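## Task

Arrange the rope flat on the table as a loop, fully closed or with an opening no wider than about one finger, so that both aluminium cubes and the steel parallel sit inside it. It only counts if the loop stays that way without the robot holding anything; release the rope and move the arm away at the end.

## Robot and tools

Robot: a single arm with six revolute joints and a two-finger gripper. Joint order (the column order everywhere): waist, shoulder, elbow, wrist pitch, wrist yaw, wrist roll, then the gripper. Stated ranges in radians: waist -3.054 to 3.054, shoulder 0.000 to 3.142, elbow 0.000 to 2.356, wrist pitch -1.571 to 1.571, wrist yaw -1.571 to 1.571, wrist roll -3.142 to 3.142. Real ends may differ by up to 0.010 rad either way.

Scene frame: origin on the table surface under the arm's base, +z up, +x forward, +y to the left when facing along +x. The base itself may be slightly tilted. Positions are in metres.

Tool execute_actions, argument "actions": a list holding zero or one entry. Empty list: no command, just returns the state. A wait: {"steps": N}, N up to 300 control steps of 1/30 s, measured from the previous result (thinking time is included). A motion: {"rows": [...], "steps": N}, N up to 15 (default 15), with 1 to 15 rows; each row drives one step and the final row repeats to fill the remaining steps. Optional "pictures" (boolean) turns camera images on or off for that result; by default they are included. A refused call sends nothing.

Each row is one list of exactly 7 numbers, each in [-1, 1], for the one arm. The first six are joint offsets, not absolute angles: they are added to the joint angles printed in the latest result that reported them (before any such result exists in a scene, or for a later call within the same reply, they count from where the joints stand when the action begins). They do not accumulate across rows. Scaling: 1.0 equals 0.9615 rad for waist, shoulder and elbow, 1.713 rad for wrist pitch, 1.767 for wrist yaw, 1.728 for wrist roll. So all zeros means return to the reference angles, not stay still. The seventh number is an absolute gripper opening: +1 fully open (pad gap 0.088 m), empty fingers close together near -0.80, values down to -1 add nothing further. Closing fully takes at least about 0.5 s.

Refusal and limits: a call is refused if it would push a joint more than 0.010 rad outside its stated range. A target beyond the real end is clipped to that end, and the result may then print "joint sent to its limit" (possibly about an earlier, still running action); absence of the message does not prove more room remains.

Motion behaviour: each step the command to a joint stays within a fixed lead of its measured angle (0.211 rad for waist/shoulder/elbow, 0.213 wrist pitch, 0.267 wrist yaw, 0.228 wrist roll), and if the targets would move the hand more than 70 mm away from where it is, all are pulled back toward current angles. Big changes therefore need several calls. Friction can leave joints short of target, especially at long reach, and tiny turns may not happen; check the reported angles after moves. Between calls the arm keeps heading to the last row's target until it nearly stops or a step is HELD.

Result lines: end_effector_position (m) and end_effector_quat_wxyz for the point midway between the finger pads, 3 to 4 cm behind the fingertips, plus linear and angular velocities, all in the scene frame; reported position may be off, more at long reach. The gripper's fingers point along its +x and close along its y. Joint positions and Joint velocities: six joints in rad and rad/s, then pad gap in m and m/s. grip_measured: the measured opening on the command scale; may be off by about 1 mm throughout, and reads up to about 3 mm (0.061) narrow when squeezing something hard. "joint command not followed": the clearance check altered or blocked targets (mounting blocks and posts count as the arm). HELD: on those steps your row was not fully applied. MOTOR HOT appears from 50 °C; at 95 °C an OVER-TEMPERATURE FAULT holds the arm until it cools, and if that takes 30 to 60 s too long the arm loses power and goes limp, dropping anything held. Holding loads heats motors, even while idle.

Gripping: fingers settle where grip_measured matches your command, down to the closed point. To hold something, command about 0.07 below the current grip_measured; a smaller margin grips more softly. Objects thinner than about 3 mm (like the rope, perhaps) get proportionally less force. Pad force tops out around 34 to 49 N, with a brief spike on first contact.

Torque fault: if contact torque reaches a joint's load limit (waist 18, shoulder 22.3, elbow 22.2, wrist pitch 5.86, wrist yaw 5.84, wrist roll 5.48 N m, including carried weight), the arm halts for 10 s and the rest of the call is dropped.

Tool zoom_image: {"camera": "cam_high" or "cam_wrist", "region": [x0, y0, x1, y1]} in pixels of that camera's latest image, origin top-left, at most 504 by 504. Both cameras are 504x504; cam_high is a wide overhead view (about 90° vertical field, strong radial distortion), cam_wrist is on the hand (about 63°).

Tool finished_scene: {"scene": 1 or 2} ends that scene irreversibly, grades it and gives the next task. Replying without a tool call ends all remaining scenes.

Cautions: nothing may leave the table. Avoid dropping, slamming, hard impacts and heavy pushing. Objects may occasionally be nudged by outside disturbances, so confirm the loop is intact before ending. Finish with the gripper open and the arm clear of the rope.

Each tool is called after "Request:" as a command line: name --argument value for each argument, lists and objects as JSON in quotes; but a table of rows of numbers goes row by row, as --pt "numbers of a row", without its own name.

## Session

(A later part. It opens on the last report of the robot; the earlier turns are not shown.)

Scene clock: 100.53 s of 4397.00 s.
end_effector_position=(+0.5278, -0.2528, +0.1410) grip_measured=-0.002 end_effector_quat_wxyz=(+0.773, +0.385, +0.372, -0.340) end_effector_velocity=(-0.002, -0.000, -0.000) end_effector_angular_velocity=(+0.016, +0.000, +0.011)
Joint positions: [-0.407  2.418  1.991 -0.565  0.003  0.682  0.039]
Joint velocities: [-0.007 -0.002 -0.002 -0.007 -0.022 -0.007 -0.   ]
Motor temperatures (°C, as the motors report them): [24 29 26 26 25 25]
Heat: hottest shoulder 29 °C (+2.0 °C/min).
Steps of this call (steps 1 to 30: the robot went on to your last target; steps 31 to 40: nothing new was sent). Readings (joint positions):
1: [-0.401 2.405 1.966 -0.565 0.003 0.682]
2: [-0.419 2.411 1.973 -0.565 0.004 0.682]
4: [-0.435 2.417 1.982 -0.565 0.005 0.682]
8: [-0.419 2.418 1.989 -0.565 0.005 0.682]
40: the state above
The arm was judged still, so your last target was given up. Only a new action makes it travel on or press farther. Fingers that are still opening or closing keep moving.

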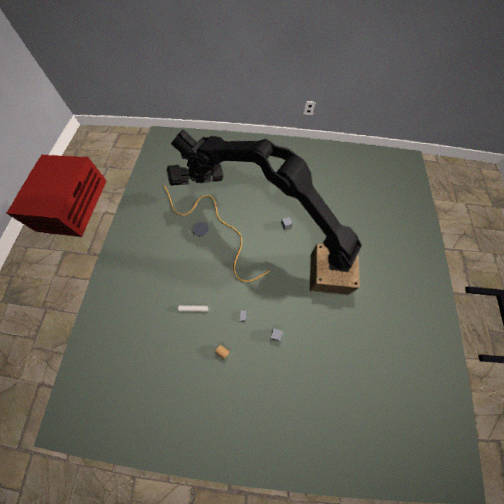

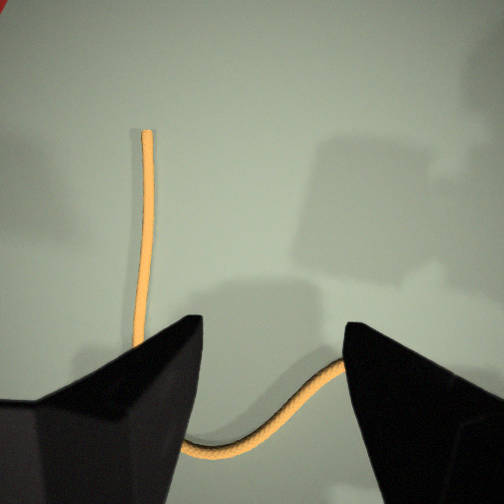

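Request:
execute_actions --actions '[{"rows":[[0.04,0.22,0.22,0.06,0,0,0]],"steps":15}]' --pictures false

Request:
execute_actions --actions '[{"steps":30}]'

Scene clock: 104.80 s of 4397.00 s.
end_effector_position=(+0.5818, -0.2498, +0.1080) grip_measured=-0.002 end_effector_quat_wxyz=(+0.803, +0.377, +0.339, -0.314) end_effector_velocity=(+0.017, -0.024, +0.041) end_effector_angular_velocity=(-0.029, -0.118, -0.039)
Joint positions: [-0.366  2.622  2.189 -0.462  0.004  0.682  0.039]
Joint velocities: [-0.027 -0.002  0.095  0.022 -0.007  0.022  0.   ]
Motor temperatures (°C, as the motors report them): [24 30 27 26 25 25]
Heat: hottest shoulder 30 °C (+3.0 °C/min).
Steps of this call (steps 1 to 90: nothing new was sent; then 0.77 s passed at rest; steps 91 to 105: all 15 steps of this action). Readings (joint positions):
91: [-0.406 2.448 2.022 -0.568 0.003 0.682]
92: [-0.402 2.491 2.083 -0.511 0.004 0.682]
94: [-0.389 2.559 2.161 -0.475 0.004 0.682]
98: [-0.365 2.611 2.177 -0.471 0.004 0.682]
105: the state above

Scene clock: 105.80 s of 4397.00 s.
end_effector_position=(+0.5822, -0.2513, +0.1097) grip_measured=-0.002 end_effector_quat_wxyz=(+0.804, +0.377, +0.336, -0.314) end_effector_velocity=(-0.000, -0.006, +0.003) end_effector_angular_velocity=(-0.023, -0.003, +0.005)
Joint positions: [-0.367  2.622  2.193 -0.462  0.004  0.682  0.039]
Joint velocities: [-0.007 -0.002  0.002  0.007  0.007 -0.022 -0.   ]
Motor temperatures (°C, as the motors report them): [24 30 27 26 25 25]
Heat: hottest shoulder 30 °C (+3.0 °C/min).
Steps of this call (steps 1 to 15: the robot went on to your last target; steps 16 to 30: nothing new was sent). Readings (joint positions):
1: [-0.366 2.622 2.191 -0.462 0.004 0.682]
2: [-0.367 2.622 2.193 -0.462 0.004 0.682]
4: [-0.367 2.622 2.193 -0.462 0.004 0.682]
8: [-0.367 2.622 2.193 -0.462 0.004 0.682]
30: the state above
The arm was judged still, so your last target was given up. Only a new action makes it travel on or press farther. Fingers that are still opening or closing keep moving.

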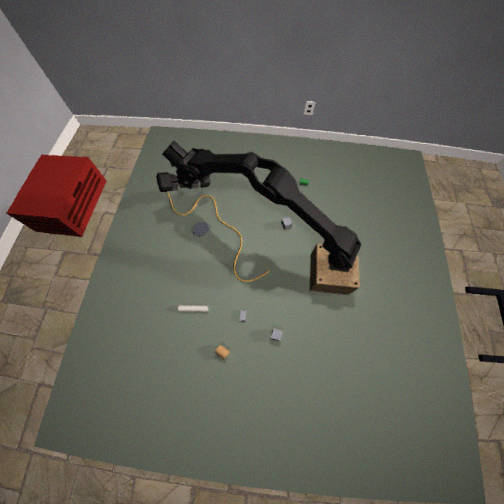

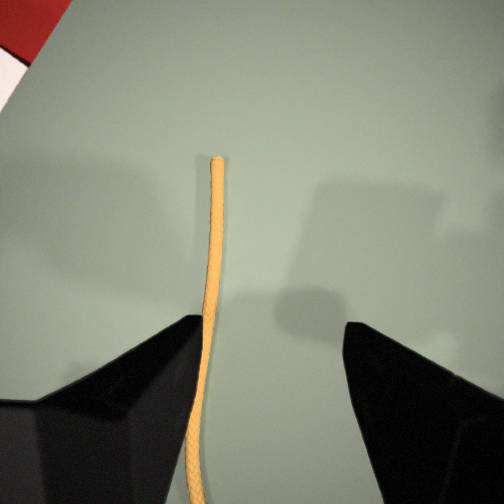

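Request:
execute_actions --actions '[{"rows":[[0.07,0.2,0.15,0.07,0,0,0.5]],"steps":15}]' --pictures false

Request:
execute_actions --actions '[{"steps":30}]'

Scene clock: 113.33 s of 4397.00 s.
end_effector_position=(+0.6282, -0.2193, +0.0706) grip_measured=+0.496 end_effector_quat_wxyz=(+0.833, +0.363, +0.313, -0.276) end_effector_velocity=(-0.022, -0.041, -0.029) end_effector_angular_velocity=(+0.017, +0.048, -0.060)
Joint positions: [-0.296  2.798  2.333 -0.342  0.005  0.68   0.063]
Joint velocities: [-0.071  0.042 -0.002 -0.007 -0.007 -0.007  0.001]
Motor temperatures (°C, as the motors report them): [24 32 28 27 25 25]
Heat: hottest shoulder 32 °C (+5.0 °C/min).
Steps of this call (steps 1 to 90: nothing new was sent; then 4.03 s passed at rest; steps 91 to 105: all 15 steps of this action). Readings (joint positions):
91: [-0.365 2.648 2.214 -0.455 0.006 0.682]
92: [-0.359 2.684 2.260 -0.394 0.007 0.682]
94: [-0.337 2.739 2.312 -0.364 0.007 0.682]
98: [-0.293 2.795 2.318 -0.343 0.015 0.676]
105: the state above

Scene clock: 114.33 s of 4397.00 s.
end_effector_position=(+0.6268, -0.2226, +0.0699) grip_measured=+0.498 end_effector_quat_wxyz=(+0.832, +0.364, +0.313, -0.278) end_effector_velocity=(-0.000, -0.000, -0.000) end_effector_angular_velocity=(-0.010, +0.001, +0.019)
Joint positions: [-0.301  2.8    2.333 -0.342  0.005  0.68   0.063]
Joint velocities: [-0.002 -0.002 -0.007  0.007 -0.007 -0.022 -0.   ]
Motor temperatures (°C, as the motors report them): [24 33 28 27 25 25]
Heat: hottest shoulder 33 °C (+6.0 °C/min).
Steps of this call (steps 1 to 15: the robot went on to your last target; steps 16 to 30: nothing new was sent). Readings (joint positions):
1: [-0.298 2.800 2.333 -0.342 0.005 0.680]
2: [-0.300 2.800 2.333 -0.342 0.005 0.680]
4: [-0.301 2.800 2.333 -0.342 0.005 0.680]
8: [-0.301 2.800 2.333 -0.342 0.005 0.680]
30: the state above
The arm was judged still, so your last target was given up. Only a new action makes it travel on or press farther. Fingers that are still opening or closing keep moving.

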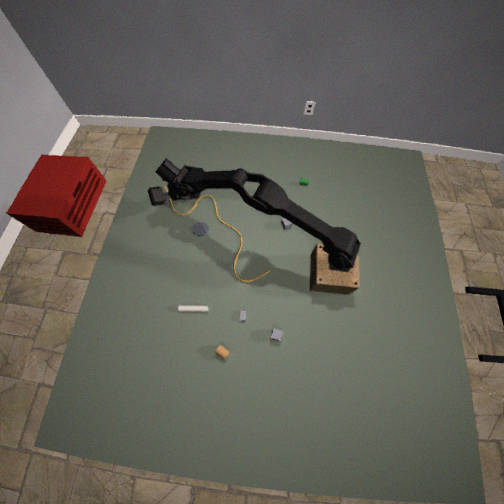

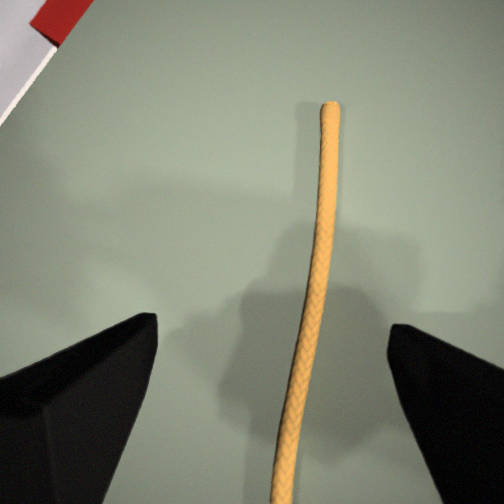

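Lower a bit and close.

Request:
execute_actions --actions '[{"rows":[[0,0.06,0,0.03,0,0,-0.3]],"steps":15}]' --pictures false

Request:
execute_actions --actions '[{"rows":[[0,0.02,0,0.01,0,0,-1]],"steps":15}]'

Scene clock: 117.90 s of 4397.00 s.
end_effector_position=(+0.6302, -0.2251, +0.0568) grip_measured=-0.295 end_effector_quat_wxyz=(+0.836, +0.363, +0.303, -0.277) end_effector_velocity=(-0.001, -0.000, -0.005) end_effector_angular_velocity=(+0.011, -0.001, -0.002)
Joint positions: [-0.302  2.832  2.333 -0.288  0.008  0.679  0.025]
Joint velocities: [-0.002  0.007 -0.002  0.007 -0.007  0.007 -0.002]
Motor temperatures (°C, as the motors report them): [24 34 28 27 25 25]
Heat: hottest shoulder 34 °C (+7.1 °C/min).
Steps of this call (steps 1 to 90: nothing new was sent; then 0.07 s passed at rest; steps 91 to 105: all 15 steps of this action). Readings (joint positions):
91: [-0.301 2.805 2.333 -0.333 0.005 0.680]
92: [-0.301 2.811 2.333 -0.312 0.005 0.680]
94: [-0.301 2.821 2.333 -0.302 0.005 0.680]
98: [-0.302 2.830 2.333 -0.292 0.008 0.679]
105: the state above

Scene clock: 118.40 s of 4397.00 s.
end_effector_position=(+0.6323, -0.2258, +0.0582) grip_measured=-0.779 end_effector_quat_wxyz=(+0.839, +0.363, +0.297, -0.276) end_effector_velocity=(-0.004, +0.001, -0.003) end_effector_angular_velocity=(+0.007, +0.021, +0.008)
Joint positions: [-0.302  2.834  2.333 -0.273  0.008  0.679  0.001]
Joint velocities: [-0.002 -0.002 -0.002 -0.022 -0.007 -0.007  0.   ]
Motor temperatures (°C, as the motors report them): [24 34 28 27 25 25]
Heat: hottest shoulder 34 °C (+7.0 °C/min).
Steps of this call (steps 1 to 15: all 15 steps of this action). Readings (joint positions):
1: [-0.302 2.833 2.333 -0.286 0.008 0.679]
2: [-0.302 2.833 2.333 -0.281 0.008 0.679]
4: [-0.302 2.834 2.333 -0.278 0.008 0.679]
8: [-0.302 2.834 2.333 -0.273 0.008 0.679]
15: the state above

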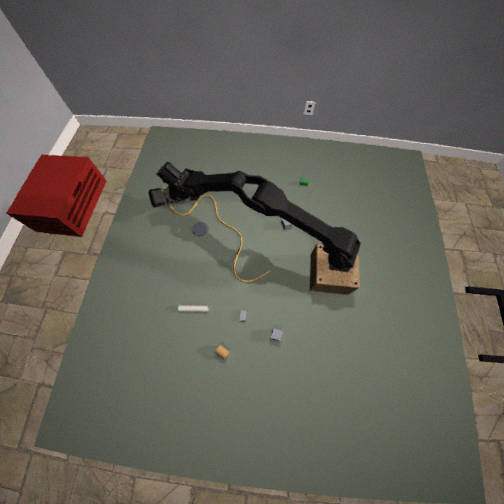

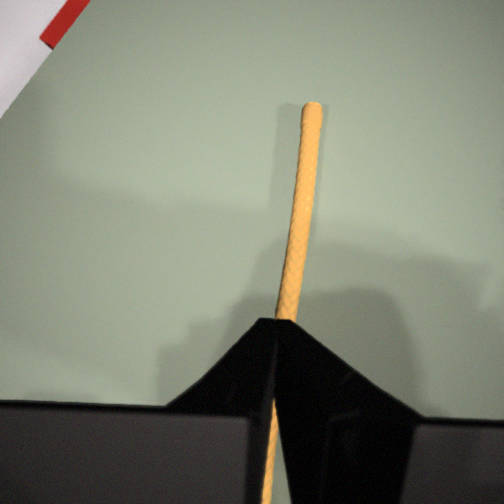

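Missed (probably above). Retry lower.

Request:
execute_actions --actions '[{"rows":[[0,0,0,0,0,0,-0.4]],"steps":10}]' --pictures false

Request:
execute_actions --actions '[{"rows":[[0,0.07,0,0,0,0,-0.4]],"steps":15}]' --pictures false

Request:
execute_actions --actions '[{"rows":[[0,0,0,0,0,0,-1]],"steps":15}]'

Scene clock: 122.47 s of 4397.00 s.
end_effector_position=(+0.6323, -0.2259, +0.0583) grip_measured=-0.414 end_effector_quat_wxyz=(+0.839, +0.363, +0.297, -0.276) end_effector_velocity=(+0.001, -0.001, +0.002) end_effector_angular_velocity=(+0.007, -0.010, -0.002)
Joint positions: [-0.302  2.834  2.333 -0.272  0.008  0.679  0.019]
Joint velocities: [-0.002 -0.002 -0.002  0.007 -0.007  0.007  0.007]
Motor temperatures (°C, as the motors report them): [24 35 28 27 25 25]
Heat: hottest shoulder 35 °C (+8.0 °C/min).
Steps of this call (steps 1 to 15: the robot went on to your last target; steps 16 to 90: nothing new was sent; then 0.73 s passed at rest; steps 91 to 100: all 10 steps of this action). Readings (joint positions):
91: [-0.302 2.834 2.333 -0.272 0.008 0.679]
92: [-0.302 2.834 2.333 -0.272 0.008 0.679]
94: [-0.302 2.834 2.333 -0.272 0.008 0.679]
98: [-0.302 2.834 2.333 -0.272 0.008 0.679]
100: the state above

Scene clock: 122.97 s of 4397.00 s.
end_effector_position=(+0.6330, -0.2261, +0.0504) grip_measured=-0.403 end_effector_quat_wxyz=(+0.839, +0.363, +0.297, -0.276) end_effector_velocity=(-0.002, +0.000, +0.002) end_effector_angular_velocity=(+0.004, +0.012, +0.008)
Joint positions: [-0.302  2.854  2.342 -0.262  0.008  0.679  0.019]
Joint velocities: [-0.002 -0.007  0.002 -0.022 -0.007 -0.007 -0.   ]
Motor temperatures (°C, as the motors report them): [24 35 28 27 25 25]
Heat: hottest shoulder 35 °C (+8.2 °C/min).
Steps of this call (steps 1 to 15: all 15 steps of this action). Readings (joint positions):
1: [-0.302 2.840 2.333 -0.272 0.008 0.679]
2: [-0.302 2.845 2.334 -0.268 0.008 0.679]
4: [-0.302 2.850 2.337 -0.263 0.008 0.679]
8: [-0.302 2.853 2.341 -0.262 0.008 0.679]
15: the state above

Scene clock: 123.47 s of 4397.00 s.
end_effector_position=(+0.6338, -0.2268, +0.0521) grip_measured=-0.759 end_effector_quat_wxyz=(+0.840, +0.363, +0.294, -0.275) end_effector_velocity=(-0.003, +0.003, -0.003) end_effector_angular_velocity=(+0.027, +0.014, +0.008)
Joint positions: [-0.303  2.853  2.343 -0.258  0.009  0.679  0.002]
Joint velocities: [-0.002 -0.002 -0.002 -0.022 -0.022  0.007 -0.   ]
Motor temperatures (°C, as the motors report them): [24 35 28 27 25 25]
Heat: hottest shoulder 35 °C (+8.1 °C/min).
Steps of this call (steps 1 to 15: all 15 steps of this action). Readings (joint positions):
1: [-0.302 2.853 2.343 -0.262 0.008 0.679]
2: [-0.302 2.853 2.343 -0.262 0.008 0.679]
4: [-0.303 2.853 2.343 -0.260 0.009 0.679]
8: [-0.303 2.853 2.343 -0.258 0.009 0.679]
15: the state above

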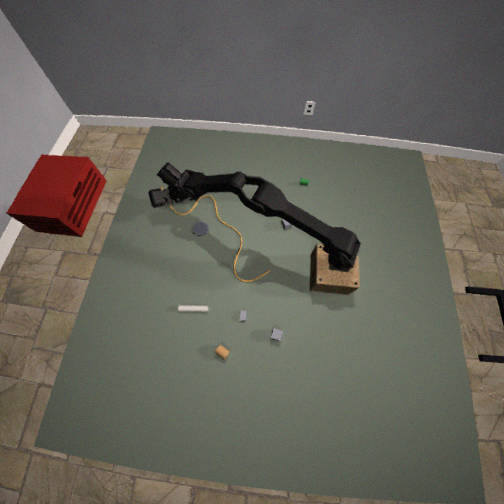

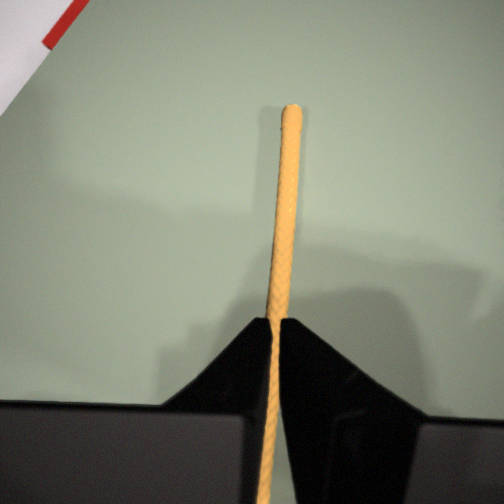

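Request:
execute_actions --actions '[{"rows":[[-0.2,-0.4,-0.4,-0.15,0,0,-1]],"steps":15}]' --pictures false

Request:
execute_actions --actions '[{"steps":20}]' --pictures false

Request:
execute_actions --actions '[{"rows":[[-0.27,-0.41,-0.6,-0.2,0,0.3,-1]],"steps":15}]' --pictures false

Request:
execute_actions --actions '[{"steps":30}]'

Scene clock: 127.90 s of 4397.00 s.
end_effector_position=(+0.5010, -0.3129, +0.1154) grip_measured=-0.759 end_effector_quat_wxyz=(+0.753, +0.402, +0.351, -0.385) end_effector_velocity=(+0.043, +0.099, +0.016) end_effector_angular_velocity=(+0.012, +0.030, +0.201)
Joint positions: [-0.516  2.472  1.986 -0.507  0.011  0.679  0.002]
Joint velocities: [ 0.178 -0.071 -0.051 -0.051 -0.007 -0.022 -0.   ]
Motor temperatures (°C, as the motors report them): [24 37 28 27 25 25]
Heat: hottest shoulder 37 °C (+9.1 °C/min).
Steps of this call (steps 1 to 15: the robot went on to your last target; steps 16 to 90: nothing new was sent; then 0.93 s passed at rest; steps 91 to 105: all 15 steps of this action). Readings (joint positions):
91: [-0.306 2.837 2.329 -0.265 0.005 0.679]
92: [-0.316 2.811 2.300 -0.310 0.003 0.679]
94: [-0.353 2.749 2.236 -0.376 0.003 0.679]
98: [-0.458 2.590 2.060 -0.478 0.006 0.679]
105: the state above

Scene clock: 128.57 s of 4397.00 s.
end_effector_position=(+0.5034, -0.2986, +0.1091) grip_measured=-0.759 end_effector_quat_wxyz=(+0.752, +0.399, +0.365, -0.378) end_effector_velocity=(-0.001, +0.003, -0.000) end_effector_angular_velocity=(+0.010, +0.003, +0.028)
Joint positions: [-0.494  2.471  1.97  -0.515  0.01   0.679  0.002]
Joint velocities: [-0.002 -0.002 -0.002 -0.007 -0.022 -0.022  0.   ]
Motor temperatures (°C, as the motors report them): [24 37 28 27 25 25]
Heat: hottest shoulder 37 °C (+9.1 °C/min).
Steps of this call (steps 1 to 20: the robot went on to your last target). Readings (joint positions):
1: [-0.510 2.471 1.984 -0.509 0.011 0.679]
2: [-0.503 2.471 1.982 -0.510 0.011 0.679]
4: [-0.493 2.471 1.974 -0.515 0.010 0.679]
8: [-0.490 2.471 1.970 -0.515 0.010 0.679]
20: the state above

Scene clock: 129.07 s of 4397.00 s.
end_effector_position=(+0.2722, -0.2857, +0.1077) grip_measured=-0.759 end_effector_quat_wxyz=(+0.410, +0.592, +0.362, -0.592) end_effector_velocity=(-0.077, +0.163, -0.137) end_effector_angular_velocity=(+0.441, +0.380, -0.013)
Joint positions: [-0.765  2.08   1.429 -0.853  0.014  1.182  0.002]
Joint velocities: [ 0.139  0.042 -0.491 -0.051 -0.022  0.154 -0.   ]
Motor temperatures (°C, as the motors report them): [24 37 28 27 25 25]
Heat: hottest shoulder 37 °C (+9.0 °C/min).
Steps of this call (steps 1 to 15: all 15 steps of this action). Readings (joint positions):
1: [-0.498 2.459 1.954 -0.522 0.005 0.704]
2: [-0.510 2.436 1.925 -0.568 0.003 0.740]
4: [-0.557 2.384 1.864 -0.634 0.003 0.809]
8: [-0.683 2.249 1.718 -0.761 0.007 0.986]
15: the state above

Scene clock: 130.07 s of 4397.00 s.
end_effector_position=(+0.2693, -0.2750, +0.1007) grip_measured=-0.759 end_effector_quat_wxyz=(+0.399, +0.591, +0.373, -0.594) end_effector_velocity=(-0.001, +0.001, +0.002) end_effector_angular_velocity=(+0.007, -0.003, +0.005)
Joint positions: [-0.752  2.082  1.403 -0.858  0.012  1.195  0.002]
Joint velocities: [-0.002 -0.007 -0.002 -0.007 -0.007 -0.007  0.   ]
Motor temperatures (°C, as the motors report them): [24 37 28 27 25 25]
Heat: hottest shoulder 37 °C (+9.1 °C/min).
Steps of this call (steps 1 to 30: the robot went on to your last target). Readings (joint positions):
1: [-0.761 2.082 1.415 -0.856 0.013 1.186]
2: [-0.757 2.082 1.406 -0.859 0.012 1.189]
4: [-0.752 2.082 1.403 -0.859 0.012 1.192]
8: [-0.752 2.082 1.403 -0.858 0.012 1.195]
30: the state above
The arm was judged still, so your last target was given up. Only a new action makes it travel on or press farther. Fingers that are still opening or closing keep moving.

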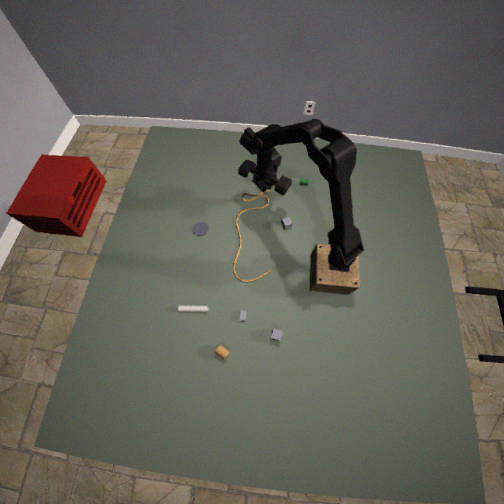

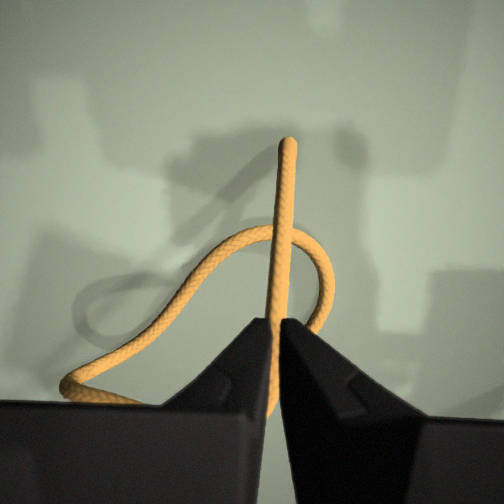

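Request:
execute_actions --actions '[{"rows":[[-0.3,-0.5,-0.71,0.1,0,0.5,-1]],"steps":15}]' --pictures false

Request:
execute_actions --actions '[{"steps":25}]' --pictures false

Request:
execute_actions --actions '[{"rows":[[0.65,0,0,0,0,0.6,-1]],"steps":15}]' --pictures false

Request:
execute_actions --actions '[{"steps":30}]'

Scene clock: 137.60 s of 4397.00 s.
end_effector_position=(+0.1078, -0.2061, +0.0914) grip_measured=-0.759 end_effector_quat_wxyz=(+0.016, +0.702, +0.013, -0.712) end_effector_velocity=(-0.040, +0.072, -0.047) end_effector_angular_velocity=(+0.178, +0.105, -0.449)
Joint positions: [-1.041  1.61   0.733 -0.697  0.014  2.02   0.002]
Joint velocities: [-0.002 -0.002 -0.237  0.022  0.007  0.447 -0.   ]
Motor temperatures (°C, as the motors report them): [24 37 28 27 25 25]
Heat: hottest shoulder 37 °C (+9.1 °C/min).
Steps of this call (steps 1 to 211: nothing new was sent; steps 212 to 226: all 15 steps of this action). Readings (joint positions):
212: [-0.762 2.058 1.373 -0.813 0.003 1.237]
213: [-0.792 2.022 1.324 -0.777 -0.000 1.293]
215: [-0.887 1.930 1.227 -0.742 0.005 1.404]
219: [-1.046 1.694 1.001 -0.700 0.019 1.676]
226: the state above

Scene clock: 138.43 s of 4397.00 s.
end_effector_position=(+0.1083, -0.2070, +0.0908) grip_measured=-0.759 end_effector_quat_wxyz=(+0.006, +0.704, -0.002, -0.710) end_effector_velocity=(+0.001, +0.003, -0.000) end_effector_angular_velocity=(+0.017, -0.016, +0.020)
Joint positions: [-1.041  1.609  0.729 -0.686  0.014  2.057  0.002]
Joint velocities: [-0.002 -0.002 -0.002 -0.007 -0.022 -0.022 -0.   ]
Motor temperatures (°C, as the motors report them): [24 37 28 27 25 25]
Heat: hottest shoulder 37 °C (+9.0 °C/min).
Steps of this call (steps 1 to 25: the robot went on to your last target). Readings (joint positions):
1: [-1.041 1.610 0.730 -0.693 0.014 2.032]
2: [-1.041 1.610 0.729 -0.688 0.014 2.040]
4: [-1.041 1.609 0.729 -0.686 0.014 2.049]
8: [-1.041 1.609 0.729 -0.686 0.014 2.055]
25: the state above

Scene clock: 138.93 s of 4397.00 s.
end_effector_position=(+0.2088, -0.1055, +0.0908) grip_measured=-0.759 end_effector_quat_wxyz=(-0.115, +0.698, -0.123, -0.696) end_effector_velocity=(+0.000, +0.006, +0.000) end_effector_angular_velocity=(-0.002, -0.001, -0.830)
Joint positions: [-0.422  1.609  0.729 -0.684  0.01   3.019  0.002]
Joint velocities: [ 0.027 -0.002 -0.002 -0.007  0.007  0.857 -0.   ]
Motor temperatures (°C, as the motors report them): [24 37 27 27 25 25]
Heat: hottest shoulder 37 °C (+9.1 °C/min).
Steps of this call (steps 1 to 15: all 15 steps of this action). Readings (joint positions):
1: [-1.020 1.609 0.729 -0.686 0.026 2.109]
2: [-0.963 1.609 0.729 -0.685 0.024 2.181]
4: [-0.832 1.609 0.729 -0.684 0.017 2.317]
8: [-0.576 1.609 0.729 -0.684 0.016 2.590]
15: the state above

Scene clock: 139.93 s of 4397.00 s.
end_effector_position=(+0.2091, -0.1048, +0.0908) grip_measured=-0.759 end_effector_quat_wxyz=(-0.139, +0.694, -0.147, -0.691) end_effector_velocity=(-0.002, +0.001, +0.000) end_effector_angular_velocity=(+0.010, +0.003, +0.005)
Joint positions: [-0.419  1.609  0.729 -0.684  0.011  3.091  0.002]
Joint velocities: [-0.002 -0.002 -0.002 -0.007 -0.007 -0.007  0.   ]
Motor temperatures (°C, as the motors report them): [24 36 27 27 25 25]
Heat: hottest shoulder 36 °C (+8.1 °C/min).
Steps of this call (steps 1 to 30: the robot went on to your last target). Readings (joint positions):
1: [-0.421 1.609 0.729 -0.684 0.011 3.042]
2: [-0.420 1.609 0.729 -0.684 0.011 3.058]
4: [-0.419 1.609 0.729 -0.684 0.011 3.076]
8: [-0.419 1.609 0.729 -0.684 0.011 3.088]
30: the state above
The arm was judged still, so your last target was given up. Only a new action makes it travel on or press farther. Fingers that are still opening or closing keep moving.

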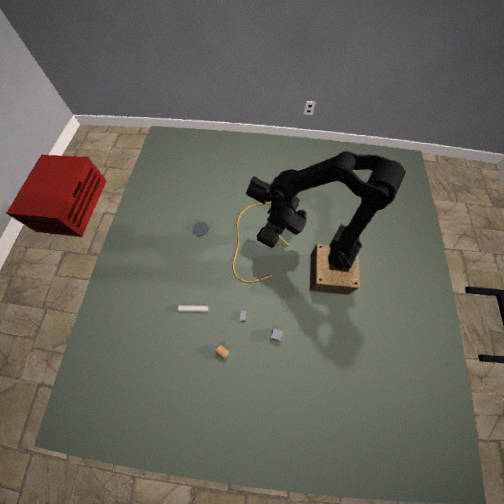

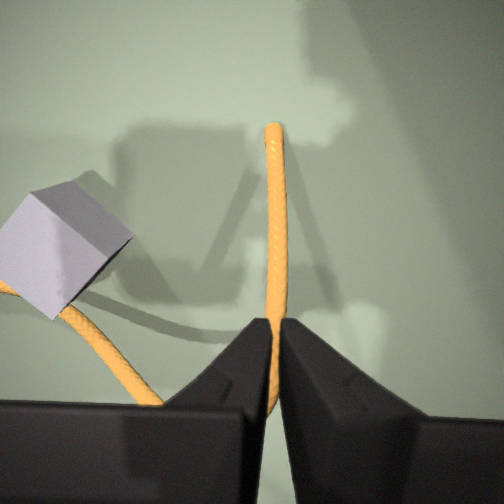

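Request:
execute_actions --actions '[{"rows":[[0.3,0,0,0,0,0,-1]],"steps":15}]' --pictures false

Request:
execute_actions --actions '[{"rows":[[0,0.13,-0.08,0.12,0,0,-1]],"steps":15}]' --pictures false

Request:
execute_actions --actions '[{"rows":[[0,0,0,0,0,0,0]],"steps":12}]' --pictures false

Request:
execute_actions --actions '[{"rows":[[0,-0.2,0.3,-0.28,0,-1,0]],"steps":15}]' --pictures false

Request:
execute_actions --actions '[{"rows":[[-1,0,0,0,0,-0.5,0]],"steps":15}]' --pictures false

Request:
execute_actions --actions '[{"rows":[[-1,0,0,0,0,-0.5,0]],"steps":15}]' --pictures false

Request:
execute_actions --actions '[{"steps":20}]'

Scene clock: 148.27 s of 4397.00 s.
end_effector_position=(+0.2304, -0.0412, +0.0908) grip_measured=-0.759 end_effector_quat_wxyz=(-0.040, +0.708, -0.046, -0.703) end_effector_velocity=(+0.002, -0.001, -0.000) end_effector_angular_velocity=(-0.008, -0.006, -0.005)
Joint positions: [-0.133  1.609  0.729 -0.684  0.008  3.091  0.002]
Joint velocities: [0.002 0.002 0.002 0.007 0.007 0.007 0.   ]
Motor temperatures (°C, as the motors report them): [24 35 27 27 25 25]
Heat: hottest shoulder 35 °C (+7.0 °C/min).
Steps of this call (steps 1 to 235: nothing new was sent; steps 236 to 250: all 15 steps of this action). Readings (joint positions):
236: [-0.398 1.609 0.729 -0.684 0.023 3.091]
237: [-0.342 1.609 0.729 -0.684 0.023 3.091]
239: [-0.217 1.609 0.729 -0.684 0.010 3.091]
243: [-0.138 1.609 0.729 -0.684 0.007 3.091]
250: the state above

Scene clock: 148.77 s of 4397.00 s.
end_effector_position=(+0.2333, -0.0417, +0.0529) grip_measured=-0.759 end_effector_quat_wxyz=(-0.039, +0.714, -0.046, -0.697) end_effector_velocity=(+0.001, -0.001, +0.000) end_effector_angular_velocity=(+0.005, -0.008, +0.015)
Joint positions: [-0.133  1.725  0.659 -0.48   0.008  3.091  0.002]
Joint velocities: [-0.007 -0.002 -0.002  0.007 -0.007 -0.022 -0.   ]
Motor temperatures (°C, as the motors report them): [24 35 27 27 25 25]
Heat: hottest shoulder 35 °C (+7.1 °C/min).
Steps of this call (steps 1 to 15: all 15 steps of this action). Readings (joint positions):
1: [-0.133 1.624 0.718 -0.646 0.008 3.091]
2: [-0.133 1.648 0.706 -0.574 0.008 3.091]
4: [-0.133 1.700 0.686 -0.523 0.008 3.091]
8: [-0.133 1.725 0.659 -0.491 0.008 3.091]
15: the state above

Scene clock: 149.17 s of 4397.00 s.
end_effector_position=(+0.2333, -0.0417, +0.0529) grip_measured=-0.012 end_effector_quat_wxyz=(-0.039, +0.714, -0.046, -0.697) end_effector_velocity=(-0.005, +0.001, +0.001) end_effector_angular_velocity=(+0.010, +0.016, +0.005)
Joint positions: [-0.133  1.725  0.659 -0.48   0.008  3.091  0.038]
Joint velocities: [-0.002 -0.007 -0.002 -0.022 -0.007 -0.007  0.006]
Motor temperatures (°C, as the motors report them): [24 35 27 27 25 25]
Heat: hottest shoulder 35 °C (+7.1 °C/min).
Steps of this call (steps 1 to 12: all 12 steps of this action). Readings (joint positions):
1: [-0.133 1.725 0.659 -0.480 0.008 3.091]
2: [-0.133 1.725 0.659 -0.480 0.008 3.091]
4: [-0.133 1.725 0.659 -0.480 0.008 3.091]
8: [-0.133 1.725 0.659 -0.480 0.008 3.091]
12: the state above

Scene clock: 149.67 s of 4397.00 s.
end_effector_position=(+0.2503, -0.0446, +0.1563) grip_measured=-0.002 end_effector_quat_wxyz=(+0.292, +0.657, +0.274, -0.639) end_effector_velocity=(-0.021, +0.003, +0.000) end_effector_angular_velocity=(-0.058, +0.117, +2.030)
Joint positions: [-0.133  1.53   0.946 -0.952  0.008  2.146  0.039]
Joint velocities: [ 0.002 -0.007 -0.002 -0.095  0.007 -2.029 -0.   ]
Motor temperatures (°C, as the motors report them): [24 35 27 27 25 25]
Heat: hottest shoulder 35 °C (+7.0 °C/min).
Steps of this call (steps 1 to 15: all 15 steps of this action). Readings (joint positions):
1: [-0.133 1.711 0.677 -0.515 0.008 3.057]
2: [-0.133 1.690 0.703 -0.578 0.008 3.005]
4: [-0.133 1.627 0.786 -0.673 0.008 2.896]
8: [-0.133 1.538 0.937 -0.879 0.008 2.623]
15: the state above

Scene clock: 150.17 s of 4397.00 s.
end_effector_position=(+0.1225, -0.2230, +0.1563) grip_measured=-0.002 end_effector_quat_wxyz=(+0.278, +0.653, +0.252, -0.657) end_effector_velocity=(-0.291, -0.161, +0.000) end_effector_angular_velocity=(-0.034, +0.052, -0.979)
Joint positions: [-1.023  1.53   0.946 -0.951  0.01   1.31   0.039]
Joint velocities: [-1.277 -0.002 -0.002  0.007  0.051 -0.3    0.   ]
Motor temperatures (°C, as the motors report them): [24 34 27 27 25 25]
Heat: hottest shoulder 34 °C (+6.1 °C/min).
Steps of this call (steps 1 to 15: all 15 steps of this action). Readings (joint positions):
1: [-0.154 1.530 0.946 -0.954 -0.005 2.077]
2: [-0.209 1.530 0.946 -0.954 -0.003 2.008]
4: [-0.340 1.530 0.946 -0.951 0.005 1.872]
8: [-0.596 1.530 0.946 -0.951 0.005 1.599]
15: the state above

Scene clock: 150.67 s of 4397.00 s.
end_effector_position=(-0.1004, -0.2341, +0.1562) grip_measured=-0.002 end_effector_quat_wxyz=(+0.248, +0.652, +0.236, -0.677) end_effector_velocity=(-0.259, +0.113, +0.001) end_effector_angular_velocity=(+0.026, +0.042, -0.759)
Joint positions: [-1.928  1.53   0.946 -0.95   0.014  0.476  0.039]
Joint velocities: [-1.087 -0.007 -0.002 -0.007  0.037 -0.33  -0.   ]
Motor temperatures (°C, as the motors report them): [24 34 27 27 25 25]
Heat: hottest shoulder 34 °C (+6.0 °C/min).
Steps of this call (steps 1 to 15: all 15 steps of this action). Readings (joint positions):
1: [-1.070 1.530 0.946 -0.951 0.006 1.256]
2: [-1.129 1.530 0.946 -0.951 0.005 1.183]
4: [-1.256 1.530 0.946 -0.950 0.007 1.047]
8: [-1.509 1.530 0.946 -0.950 0.007 0.775]
15: the state above

Scene clock: 151.33 s of 4397.00 s.
end_effector_position=(-0.1127, -0.2284, +0.1562) grip_measured=-0.002 end_effector_quat_wxyz=(+0.239, +0.655, +0.227, -0.680) end_effector_velocity=(+0.000, -0.001, +0.000) end_effector_angular_velocity=(-0.010, -0.003, +0.005)
Joint positions: [-1.982  1.53   0.946 -0.95   0.013  0.448  0.039]
Joint velocities: [-0.002 -0.002 -0.002  0.007 -0.007 -0.007 -0.   ]
Motor temperatures (°C, as the motors report them): [24 34 27 27 25 25]
Heat: hottest shoulder 34 °C (+6.0 °C/min).
Steps of this call (steps 1 to 20: the robot went on to your last target). Readings (joint positions):
1: [-1.956 1.530 0.946 -0.950 0.015 0.467]
2: [-1.971 1.530 0.946 -0.950 0.015 0.461]
4: [-1.979 1.530 0.946 -0.950 0.015 0.454]
8: [-1.981 1.530 0.946 -0.950 0.013 0.450]
20: the state above

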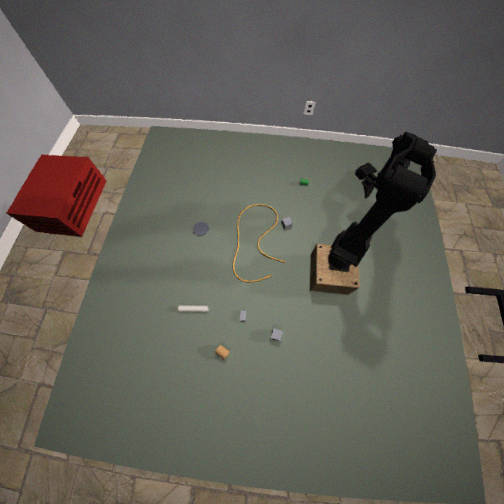

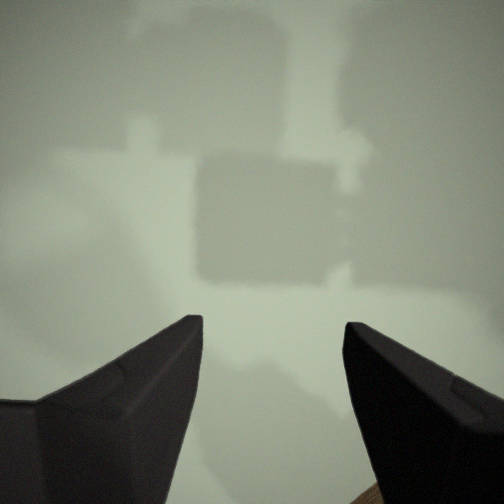

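Request:
execute_actions --actions '[{"rows":[[1,0,0,0,0,-0.26,1]],"steps":15}]' --pictures false

Request:
execute_actions --actions '[{"steps":15}]' --pictures false

Request:
execute_actions --actions '[{"rows":[[0.3,0.08,-0.225,0.155,0,0,1]],"steps":15}]' --pictures false

Request:
execute_actions --actions '[{"steps":15}]'

Scene clock: 158.07 s of 4397.00 s.
end_effector_position=(+0.1073, -0.2314, +0.1563) grip_measured=+1.000 end_effector_quat_wxyz=(+0.606, +0.369, +0.587, -0.390) end_effector_velocity=(+0.302, +0.143, +0.001) end_effector_angular_velocity=(+0.036, -0.069, +1.331)
Joint positions: [-1.091  1.53   0.946 -0.948  0.011  0.003  0.088]
Joint velocities: [ 1.263 -0.007 -0.002 -0.007 -0.081 -0.066  0.   ]
Motor temperatures (°C, as the motors report them): [24 33 27 27 25 25]
Heat: hottest shoulder 33 °C (+5.0 °C/min).
From where the robot then was, a joint's target lay farther than a number of 1.0 reaches, so one or more steps of this call were cut to that.
Steps of this call (steps 1 to 15: the robot went on to your last target; steps 16 to 90: nothing new was sent; then 3.23 s passed at rest; steps 91 to 105: all 15 steps of this action). Readings (joint positions):
91: [-1.963 1.530 0.946 -0.950 0.025 0.398]
92: [-1.909 1.530 0.946 -0.950 0.024 0.326]
94: [-1.778 1.530 0.946 -0.948 0.016 0.189]
98: [-1.520 1.530 0.946 -0.948 0.016 0.040]
105: the state above

Scene clock: 158.57 s of 4397.00 s.
end_effector_position=(+0.1228, -0.2235, +0.1563) grip_measured=+1.000 end_effector_quat_wxyz=(+0.619, +0.349, +0.599, -0.369) end_effector_velocity=(+0.001, +0.005, -0.001) end_effector_angular_velocity=(+0.014, +0.000, +0.030)
Joint positions: [-1.023  1.53   0.946 -0.948  0.01   0.002  0.088]
Joint velocities: [ 0.007 -0.002 -0.007 -0.007 -0.007 -0.022  0.   ]
Motor temperatures (°C, as the motors report them): [24 33 27 27 25 25]
Heat: hottest shoulder 33 °C (+5.1 °C/min).
Steps of this call (steps 1 to 15: the robot went on to your last target). Readings (joint positions):
1: [-1.058 1.530 0.946 -0.948 0.009 0.002]
2: [-1.039 1.530 0.946 -0.948 0.009 0.002]
4: [-1.027 1.530 0.946 -0.948 0.009 0.002]
8: [-1.025 1.530 0.946 -0.948 0.010 0.002]
15: the state above

Scene clock: 159.07 s of 4397.00 s.
end_effector_position=(+0.1686, -0.1675, +0.0938) grip_measured=+1.000 end_effector_quat_wxyz=(+0.660, +0.263, +0.649, -0.274) end_effector_velocity=(+0.009, -0.002, +0.000) end_effector_angular_velocity=(-0.010, -0.041, +0.030)
Joint positions: [-0.738  1.604  0.739 -0.685  0.008  0.002  0.088]
Joint velocities: [ 0.007 -0.002 -0.002  0.037 -0.022 -0.022  0.   ]
Motor temperatures (°C, as the motors report them): [24 33 27 27 25 25]
Heat: hottest shoulder 33 °C (+5.0 °C/min).
Steps of this call (steps 1 to 15: all 15 steps of this action). Readings (joint positions):
1: [-1.007 1.535 0.923 -0.909 0.021 0.002]
2: [-0.963 1.538 0.886 -0.840 0.022 0.002]
4: [-0.849 1.572 0.815 -0.763 0.014 0.002]
8: [-0.743 1.604 0.740 -0.706 0.006 0.002]
15: the state above

Scene clock: 159.57 s of 4397.00 s.
end_effector_position=(+0.1689, -0.1676, +0.0938) grip_measured=+1.000 end_effector_quat_wxyz=(+0.660, +0.263, +0.648, -0.274) end_effector_velocity=(-0.004, +0.005, -0.001) end_effector_angular_velocity=(+0.024, +0.014, +0.005)
Joint positions: [-0.737  1.604  0.739 -0.684  0.008  0.002  0.088]
Joint velocities: [-0.002  0.002 -0.002 -0.022 -0.007 -0.007  0.   ]
Motor temperatures (°C, as the motors report them): [24 33 27 27 25 25]
Heat: hottest shoulder 33 °C (+4.1 °C/min).
Steps of this call (steps 1 to 15: the robot went on to your last target). Readings (joint positions):
1: [-0.738 1.604 0.739 -0.685 0.008 0.002]
2: [-0.738 1.604 0.739 -0.685 0.008 0.002]
4: [-0.737 1.604 0.739 -0.685 0.008 0.002]
8: [-0.737 1.604 0.739 -0.685 0.008 0.002]
15: the state above
The arm was judged still, so your last target was given up. Only a new action makes it travel on or press farther. Fingers that are still opening or closing keep moving.

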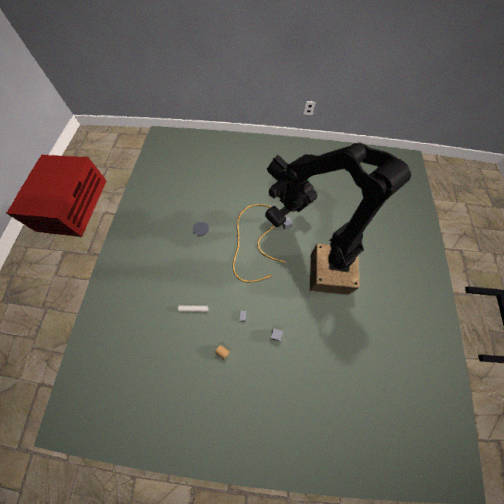

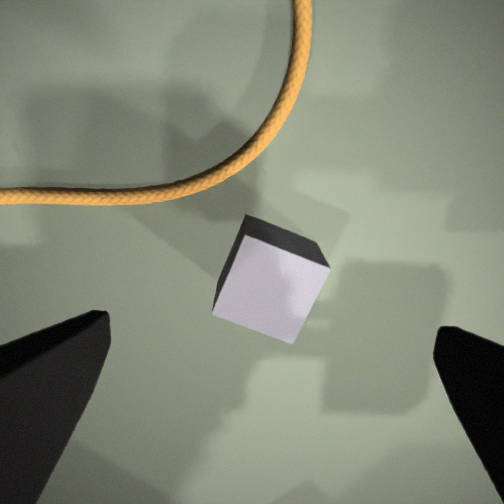

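Request:
execute_actions --actions '[{"rows":[[0,0.1,0.08,0.0,0,0.2,1]],"steps":12}]' --pictures false

Request:
execute_actions --actions '[{"rows":[[0,0.16,0,0.095,0,0,1]],"steps":15}]'

Scene clock: 164.50 s of 4397.00 s.
end_effector_position=(+0.1801, -0.1784, +0.0880) grip_measured=+1.000 end_effector_quat_wxyz=(+0.600, +0.372, +0.599, -0.377) end_effector_velocity=(-0.006, +0.003, -0.002) end_effector_angular_velocity=(+0.017, +0.027, -0.054)
Joint positions: [-0.737  1.689  0.804 -0.683  0.008  0.34   0.088]
Joint velocities: [-0.002  0.007 -0.002 -0.022  0.007  0.051  0.   ]
Motor temperatures (°C, as the motors report them): [24 32 27 27 25 25]
Heat: hottest shoulder 32 °C (+2.0 °C/min).
Steps of this call (steps 1 to 90: nothing new was sent; then 1.53 s passed at rest; steps 91 to 102: all 12 steps of this action). Readings (joint positions):
91: [-0.737 1.617 0.747 -0.690 0.008 0.054]
92: [-0.737 1.639 0.764 -0.688 0.008 0.127]
94: [-0.737 1.675 0.789 -0.681 0.008 0.244]
98: [-0.737 1.687 0.803 -0.682 0.008 0.324]
102: the state above

Scene clock: 165.00 s of 4397.00 s.
end_effector_position=(+0.1928, -0.1909, +0.0538) grip_measured=+1.000 end_effector_quat_wxyz=(+0.607, +0.370, +0.593, -0.379) end_effector_velocity=(-0.004, +0.006, -0.001) end_effector_angular_velocity=(+0.024, +0.014, +0.025)
Joint positions: [-0.737  1.834  0.806 -0.522  0.008  0.341  0.088]
Joint velocities: [ 0.002 -0.002 -0.007 -0.022 -0.007 -0.022  0.   ]
Motor temperatures (°C, as the motors report them): [24 32 27 27 25 25]
Heat: hottest shoulder 32 °C (+2.0 °C/min).
Steps of this call (steps 1 to 15: all 15 steps of this action). Readings (joint positions):
1: [-0.737 1.710 0.804 -0.662 0.008 0.341]
2: [-0.737 1.741 0.806 -0.602 0.008 0.341]
4: [-0.737 1.803 0.812 -0.553 0.008 0.341]
8: [-0.737 1.833 0.806 -0.528 0.008 0.341]
15: the state above

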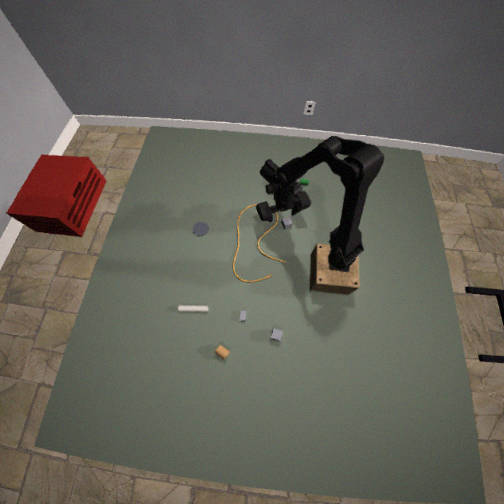

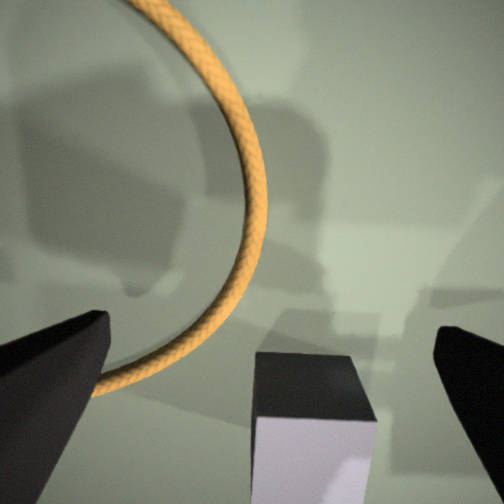

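Request:
execute_actions --actions '[{"rows":[[0,0,-0.07,0.04,0,0,1]],"steps":10}]' --pictures false

Request:
execute_actions --actions '[{"rows":[[0,0,0,0,0,0,-0.5]],"steps":15}]' --pictures false

Request:
execute_actions --actions '[{"rows":[[0,-0.2,0,-0.11,0,0,-0.5]],"steps":12}]' --pictures false

Request:
execute_actions --actions '[{"rows":[[0.2,0.3,0.43,-0.07,0,0,-0.5]],"steps":15}]'

Scene clock: 170.37 s of 4397.00 s.
end_effector_position=(+0.1866, -0.1848, +0.0439) grip_measured=+1.000 end_effector_quat_wxyz=(+0.609, +0.370, +0.590, -0.380) end_effector_velocity=(-0.002, -0.005, +0.001) end_effector_angular_velocity=(-0.025, +0.007, +0.014)
Joint positions: [-0.737  1.834  0.749 -0.455  0.008  0.341  0.088]
Joint velocities: [-0.007 -0.007 -0.002  0.007  0.022 -0.022  0.   ]
Motor temperatures (°C, as the motors report them): [24 32 27 27 25 25]
Heat: hottest shoulder 32 °C (+0.0 °C/min).
Steps of this call (steps 1 to 15: the robot went on to your last target; steps 16 to 90: nothing new was sent; then 2.03 s passed at rest; steps 91 to 100: all 10 steps of this action). Readings (joint positions):
91: [-0.737 1.834 0.797 -0.504 0.008 0.341]
92: [-0.737 1.834 0.786 -0.483 0.008 0.341]
94: [-0.737 1.834 0.765 -0.472 0.008 0.341]
98: [-0.737 1.834 0.749 -0.459 0.008 0.341]
100: the state above

Scene clock: 170.87 s of 4397.00 s.
end_effector_position=(+0.1866, -0.1849, +0.0439) grip_measured=-0.474 end_effector_quat_wxyz=(+0.609, +0.370, +0.590, -0.380) end_effector_velocity=(+0.002, +0.002, +0.001) end_effector_angular_velocity=(+0.017, -0.013, +0.006)
Joint positions: [-0.737  1.834  0.749 -0.455  0.008  0.341  0.016]
Joint velocities: [-0.002 -0.002  0.002 -0.007 -0.022 -0.007 -0.023]
Motor temperatures (°C, as the motors report them): [24 32 27 26 25 25]
Heat: hottest shoulder 32 °C (+0.0 °C/min).
Steps of this call (steps 1 to 15: all 15 steps of this action). Readings (joint positions):
1: [-0.737 1.834 0.749 -0.455 0.008 0.341]
2: [-0.737 1.834 0.749 -0.455 0.008 0.341]
4: [-0.737 1.834 0.749 -0.455 0.008 0.341]
8: [-0.737 1.834 0.749 -0.455 0.008 0.341]
15: the state above

Scene clock: 171.27 s of 4397.00 s.
end_effector_position=(+0.1764, -0.1748, +0.0872) grip_measured=-0.498 end_effector_quat_wxyz=(+0.611, +0.369, +0.588, -0.380) end_effector_velocity=(+0.001, -0.001, +0.001) end_effector_angular_velocity=(-0.004, -0.013, +0.020)
Joint positions: [-0.737  1.648  0.753 -0.64   0.008  0.341  0.015]
Joint velocities: [-0.002 -0.007 -0.002  0.007 -0.007 -0.022 -0.   ]
Motor temperatures (°C, as the motors report them): [24 32 27 26 25 25]
Heat: hottest shoulder 32 °C (+0.0 °C/min).
Steps of this call (steps 1 to 12: all 12 steps of this action). Readings (joint positions):
1: [-0.737 1.812 0.749 -0.481 0.008 0.341]
2: [-0.737 1.774 0.748 -0.549 0.008 0.341]
4: [-0.737 1.693 0.745 -0.602 0.008 0.341]
8: [-0.737 1.649 0.753 -0.634 0.008 0.341]
12: the state above

Scene clock: 171.77 s of 4397.00 s.
end_effector_position=(+0.2837, -0.1881, +0.0994) grip_measured=-0.498 end_effector_quat_wxyz=(+0.649, +0.311, +0.616, -0.320) end_effector_velocity=(-0.002, +0.002, -0.012) end_effector_angular_velocity=(+0.023, +0.023, +0.005)
Joint positions: [-0.544  1.924  1.161 -0.759  0.006  0.342  0.015]
Joint velocities: [-0.002  0.037 -0.002  0.007 -0.007 -0.007 -0.   ]
Motor temperatures (°C, as the motors report them): [24 32 27 26 25 25]
Heat: hottest shoulder 32 °C (+0.0 °C/min).
Steps of this call (steps 1 to 15: all 15 steps of this action). Readings (joint positions):
1: [-0.719 1.680 0.783 -0.684 0.018 0.342]
2: [-0.673 1.734 0.838 -0.718 0.018 0.342]
4: [-0.589 1.852 0.959 -0.727 0.007 0.342]
8: [-0.543 1.917 1.124 -0.746 0.006 0.342]
15: the state above

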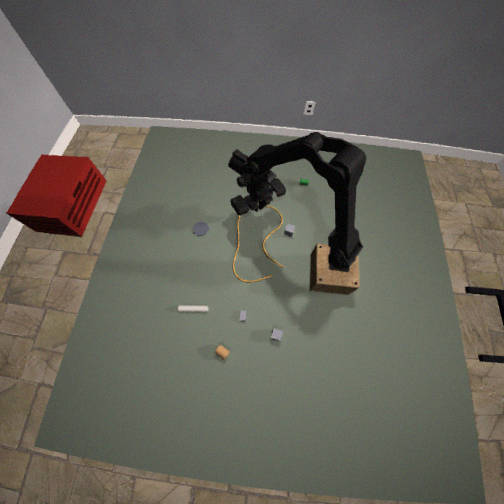

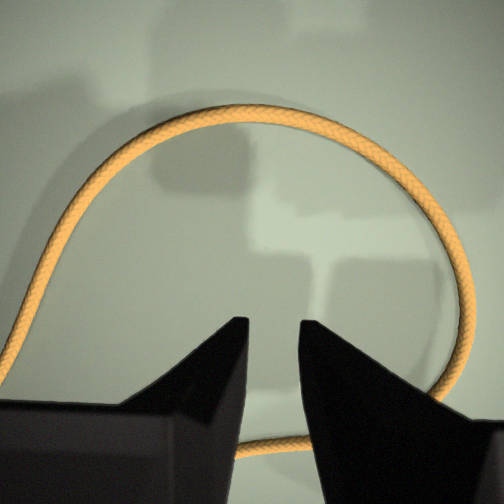

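Request:
execute_actions --actions '[{"rows":[[-0.14,-0.36,-0.5,0.05,0,-0.2,1]],"steps":15}]' --pictures false

Request:
execute_actions --actions '[{"steps":15}]'

Scene clock: 175.83 s of 4397.00 s.
end_effector_position=(+0.1677, -0.1485, +0.0873) grip_measured=+0.993 end_effector_quat_wxyz=(+0.660, +0.246, +0.663, -0.252) end_effector_velocity=(+0.005, -0.004, +0.010) end_effector_angular_velocity=(-0.031, -0.047, +0.020)
Joint positions: [-0.679  1.588  0.691 -0.674  0.009  0.001  0.088]
Joint velocities: [-0.002 -0.051 -0.002  0.007 -0.007 -0.022  0.022]
Motor temperatures (°C, as the motors report them): [24 32 27 26 25 25]
Heat: hottest shoulder 32 °C (-1.0 °C/min).
Steps of this call (steps 1 to 15: the robot went on to your last target; steps 16 to 90: nothing new was sent; then 0.57 s passed at rest; steps 91 to 105: all 15 steps of this action). Readings (joint positions):
91: [-0.554 1.897 1.128 -0.719 0.001 0.287]
92: [-0.581 1.849 1.070 -0.700 -0.001 0.215]
94: [-0.649 1.722 0.948 -0.697 0.008 0.100]
98: [-0.681 1.592 0.754 -0.682 0.010 0.020]
105: the state above

Scene clock: 176.33 s of 4397.00 s.
end_effector_position=(+0.1678, -0.1486, +0.0876) grip_measured=+1.000 end_effector_quat_wxyz=(+0.661, +0.245, +0.663, -0.251) end_effector_velocity=(-0.004, +0.004, -0.000) end_effector_angular_velocity=(+0.020, +0.012, +0.005)
Joint positions: [-0.679  1.587  0.691 -0.674  0.009 -0.001  0.088]
Joint velocities: [-0.002 -0.002 -0.002 -0.022 -0.007 -0.007  0.   ]
Motor temperatures (°C, as the motors report them): [24 32 27 26 25 25]
Heat: hottest shoulder 32 °C (-1.0 °C/min).
Steps of this call (steps 1 to 15: the robot went on to your last target). Readings (joint positions):
1: [-0.679 1.587 0.691 -0.674 0.009 0.000]
2: [-0.679 1.587 0.691 -0.674 0.009 -0.000]
4: [-0.679 1.587 0.691 -0.674 0.009 -0.001]
8: [-0.679 1.587 0.691 -0.674 0.009 -0.001]
15: the state above
The arm was judged still, so your last target was given up. Only a new action makes it travel on or press farther. Fingers that are still opening or closing keep moving.

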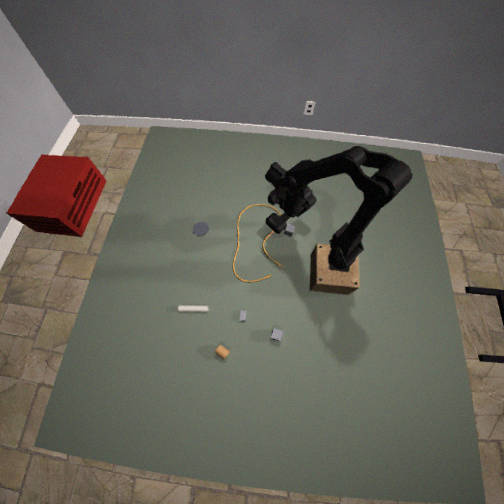

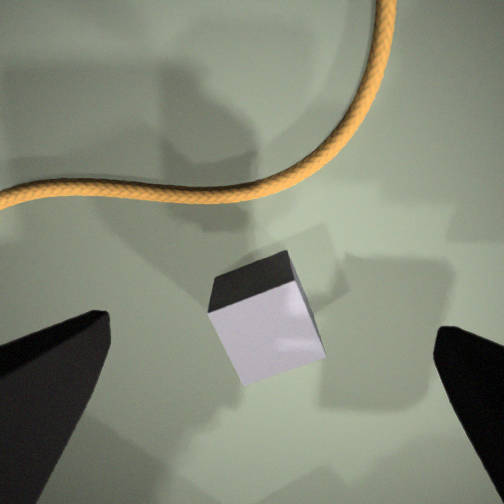

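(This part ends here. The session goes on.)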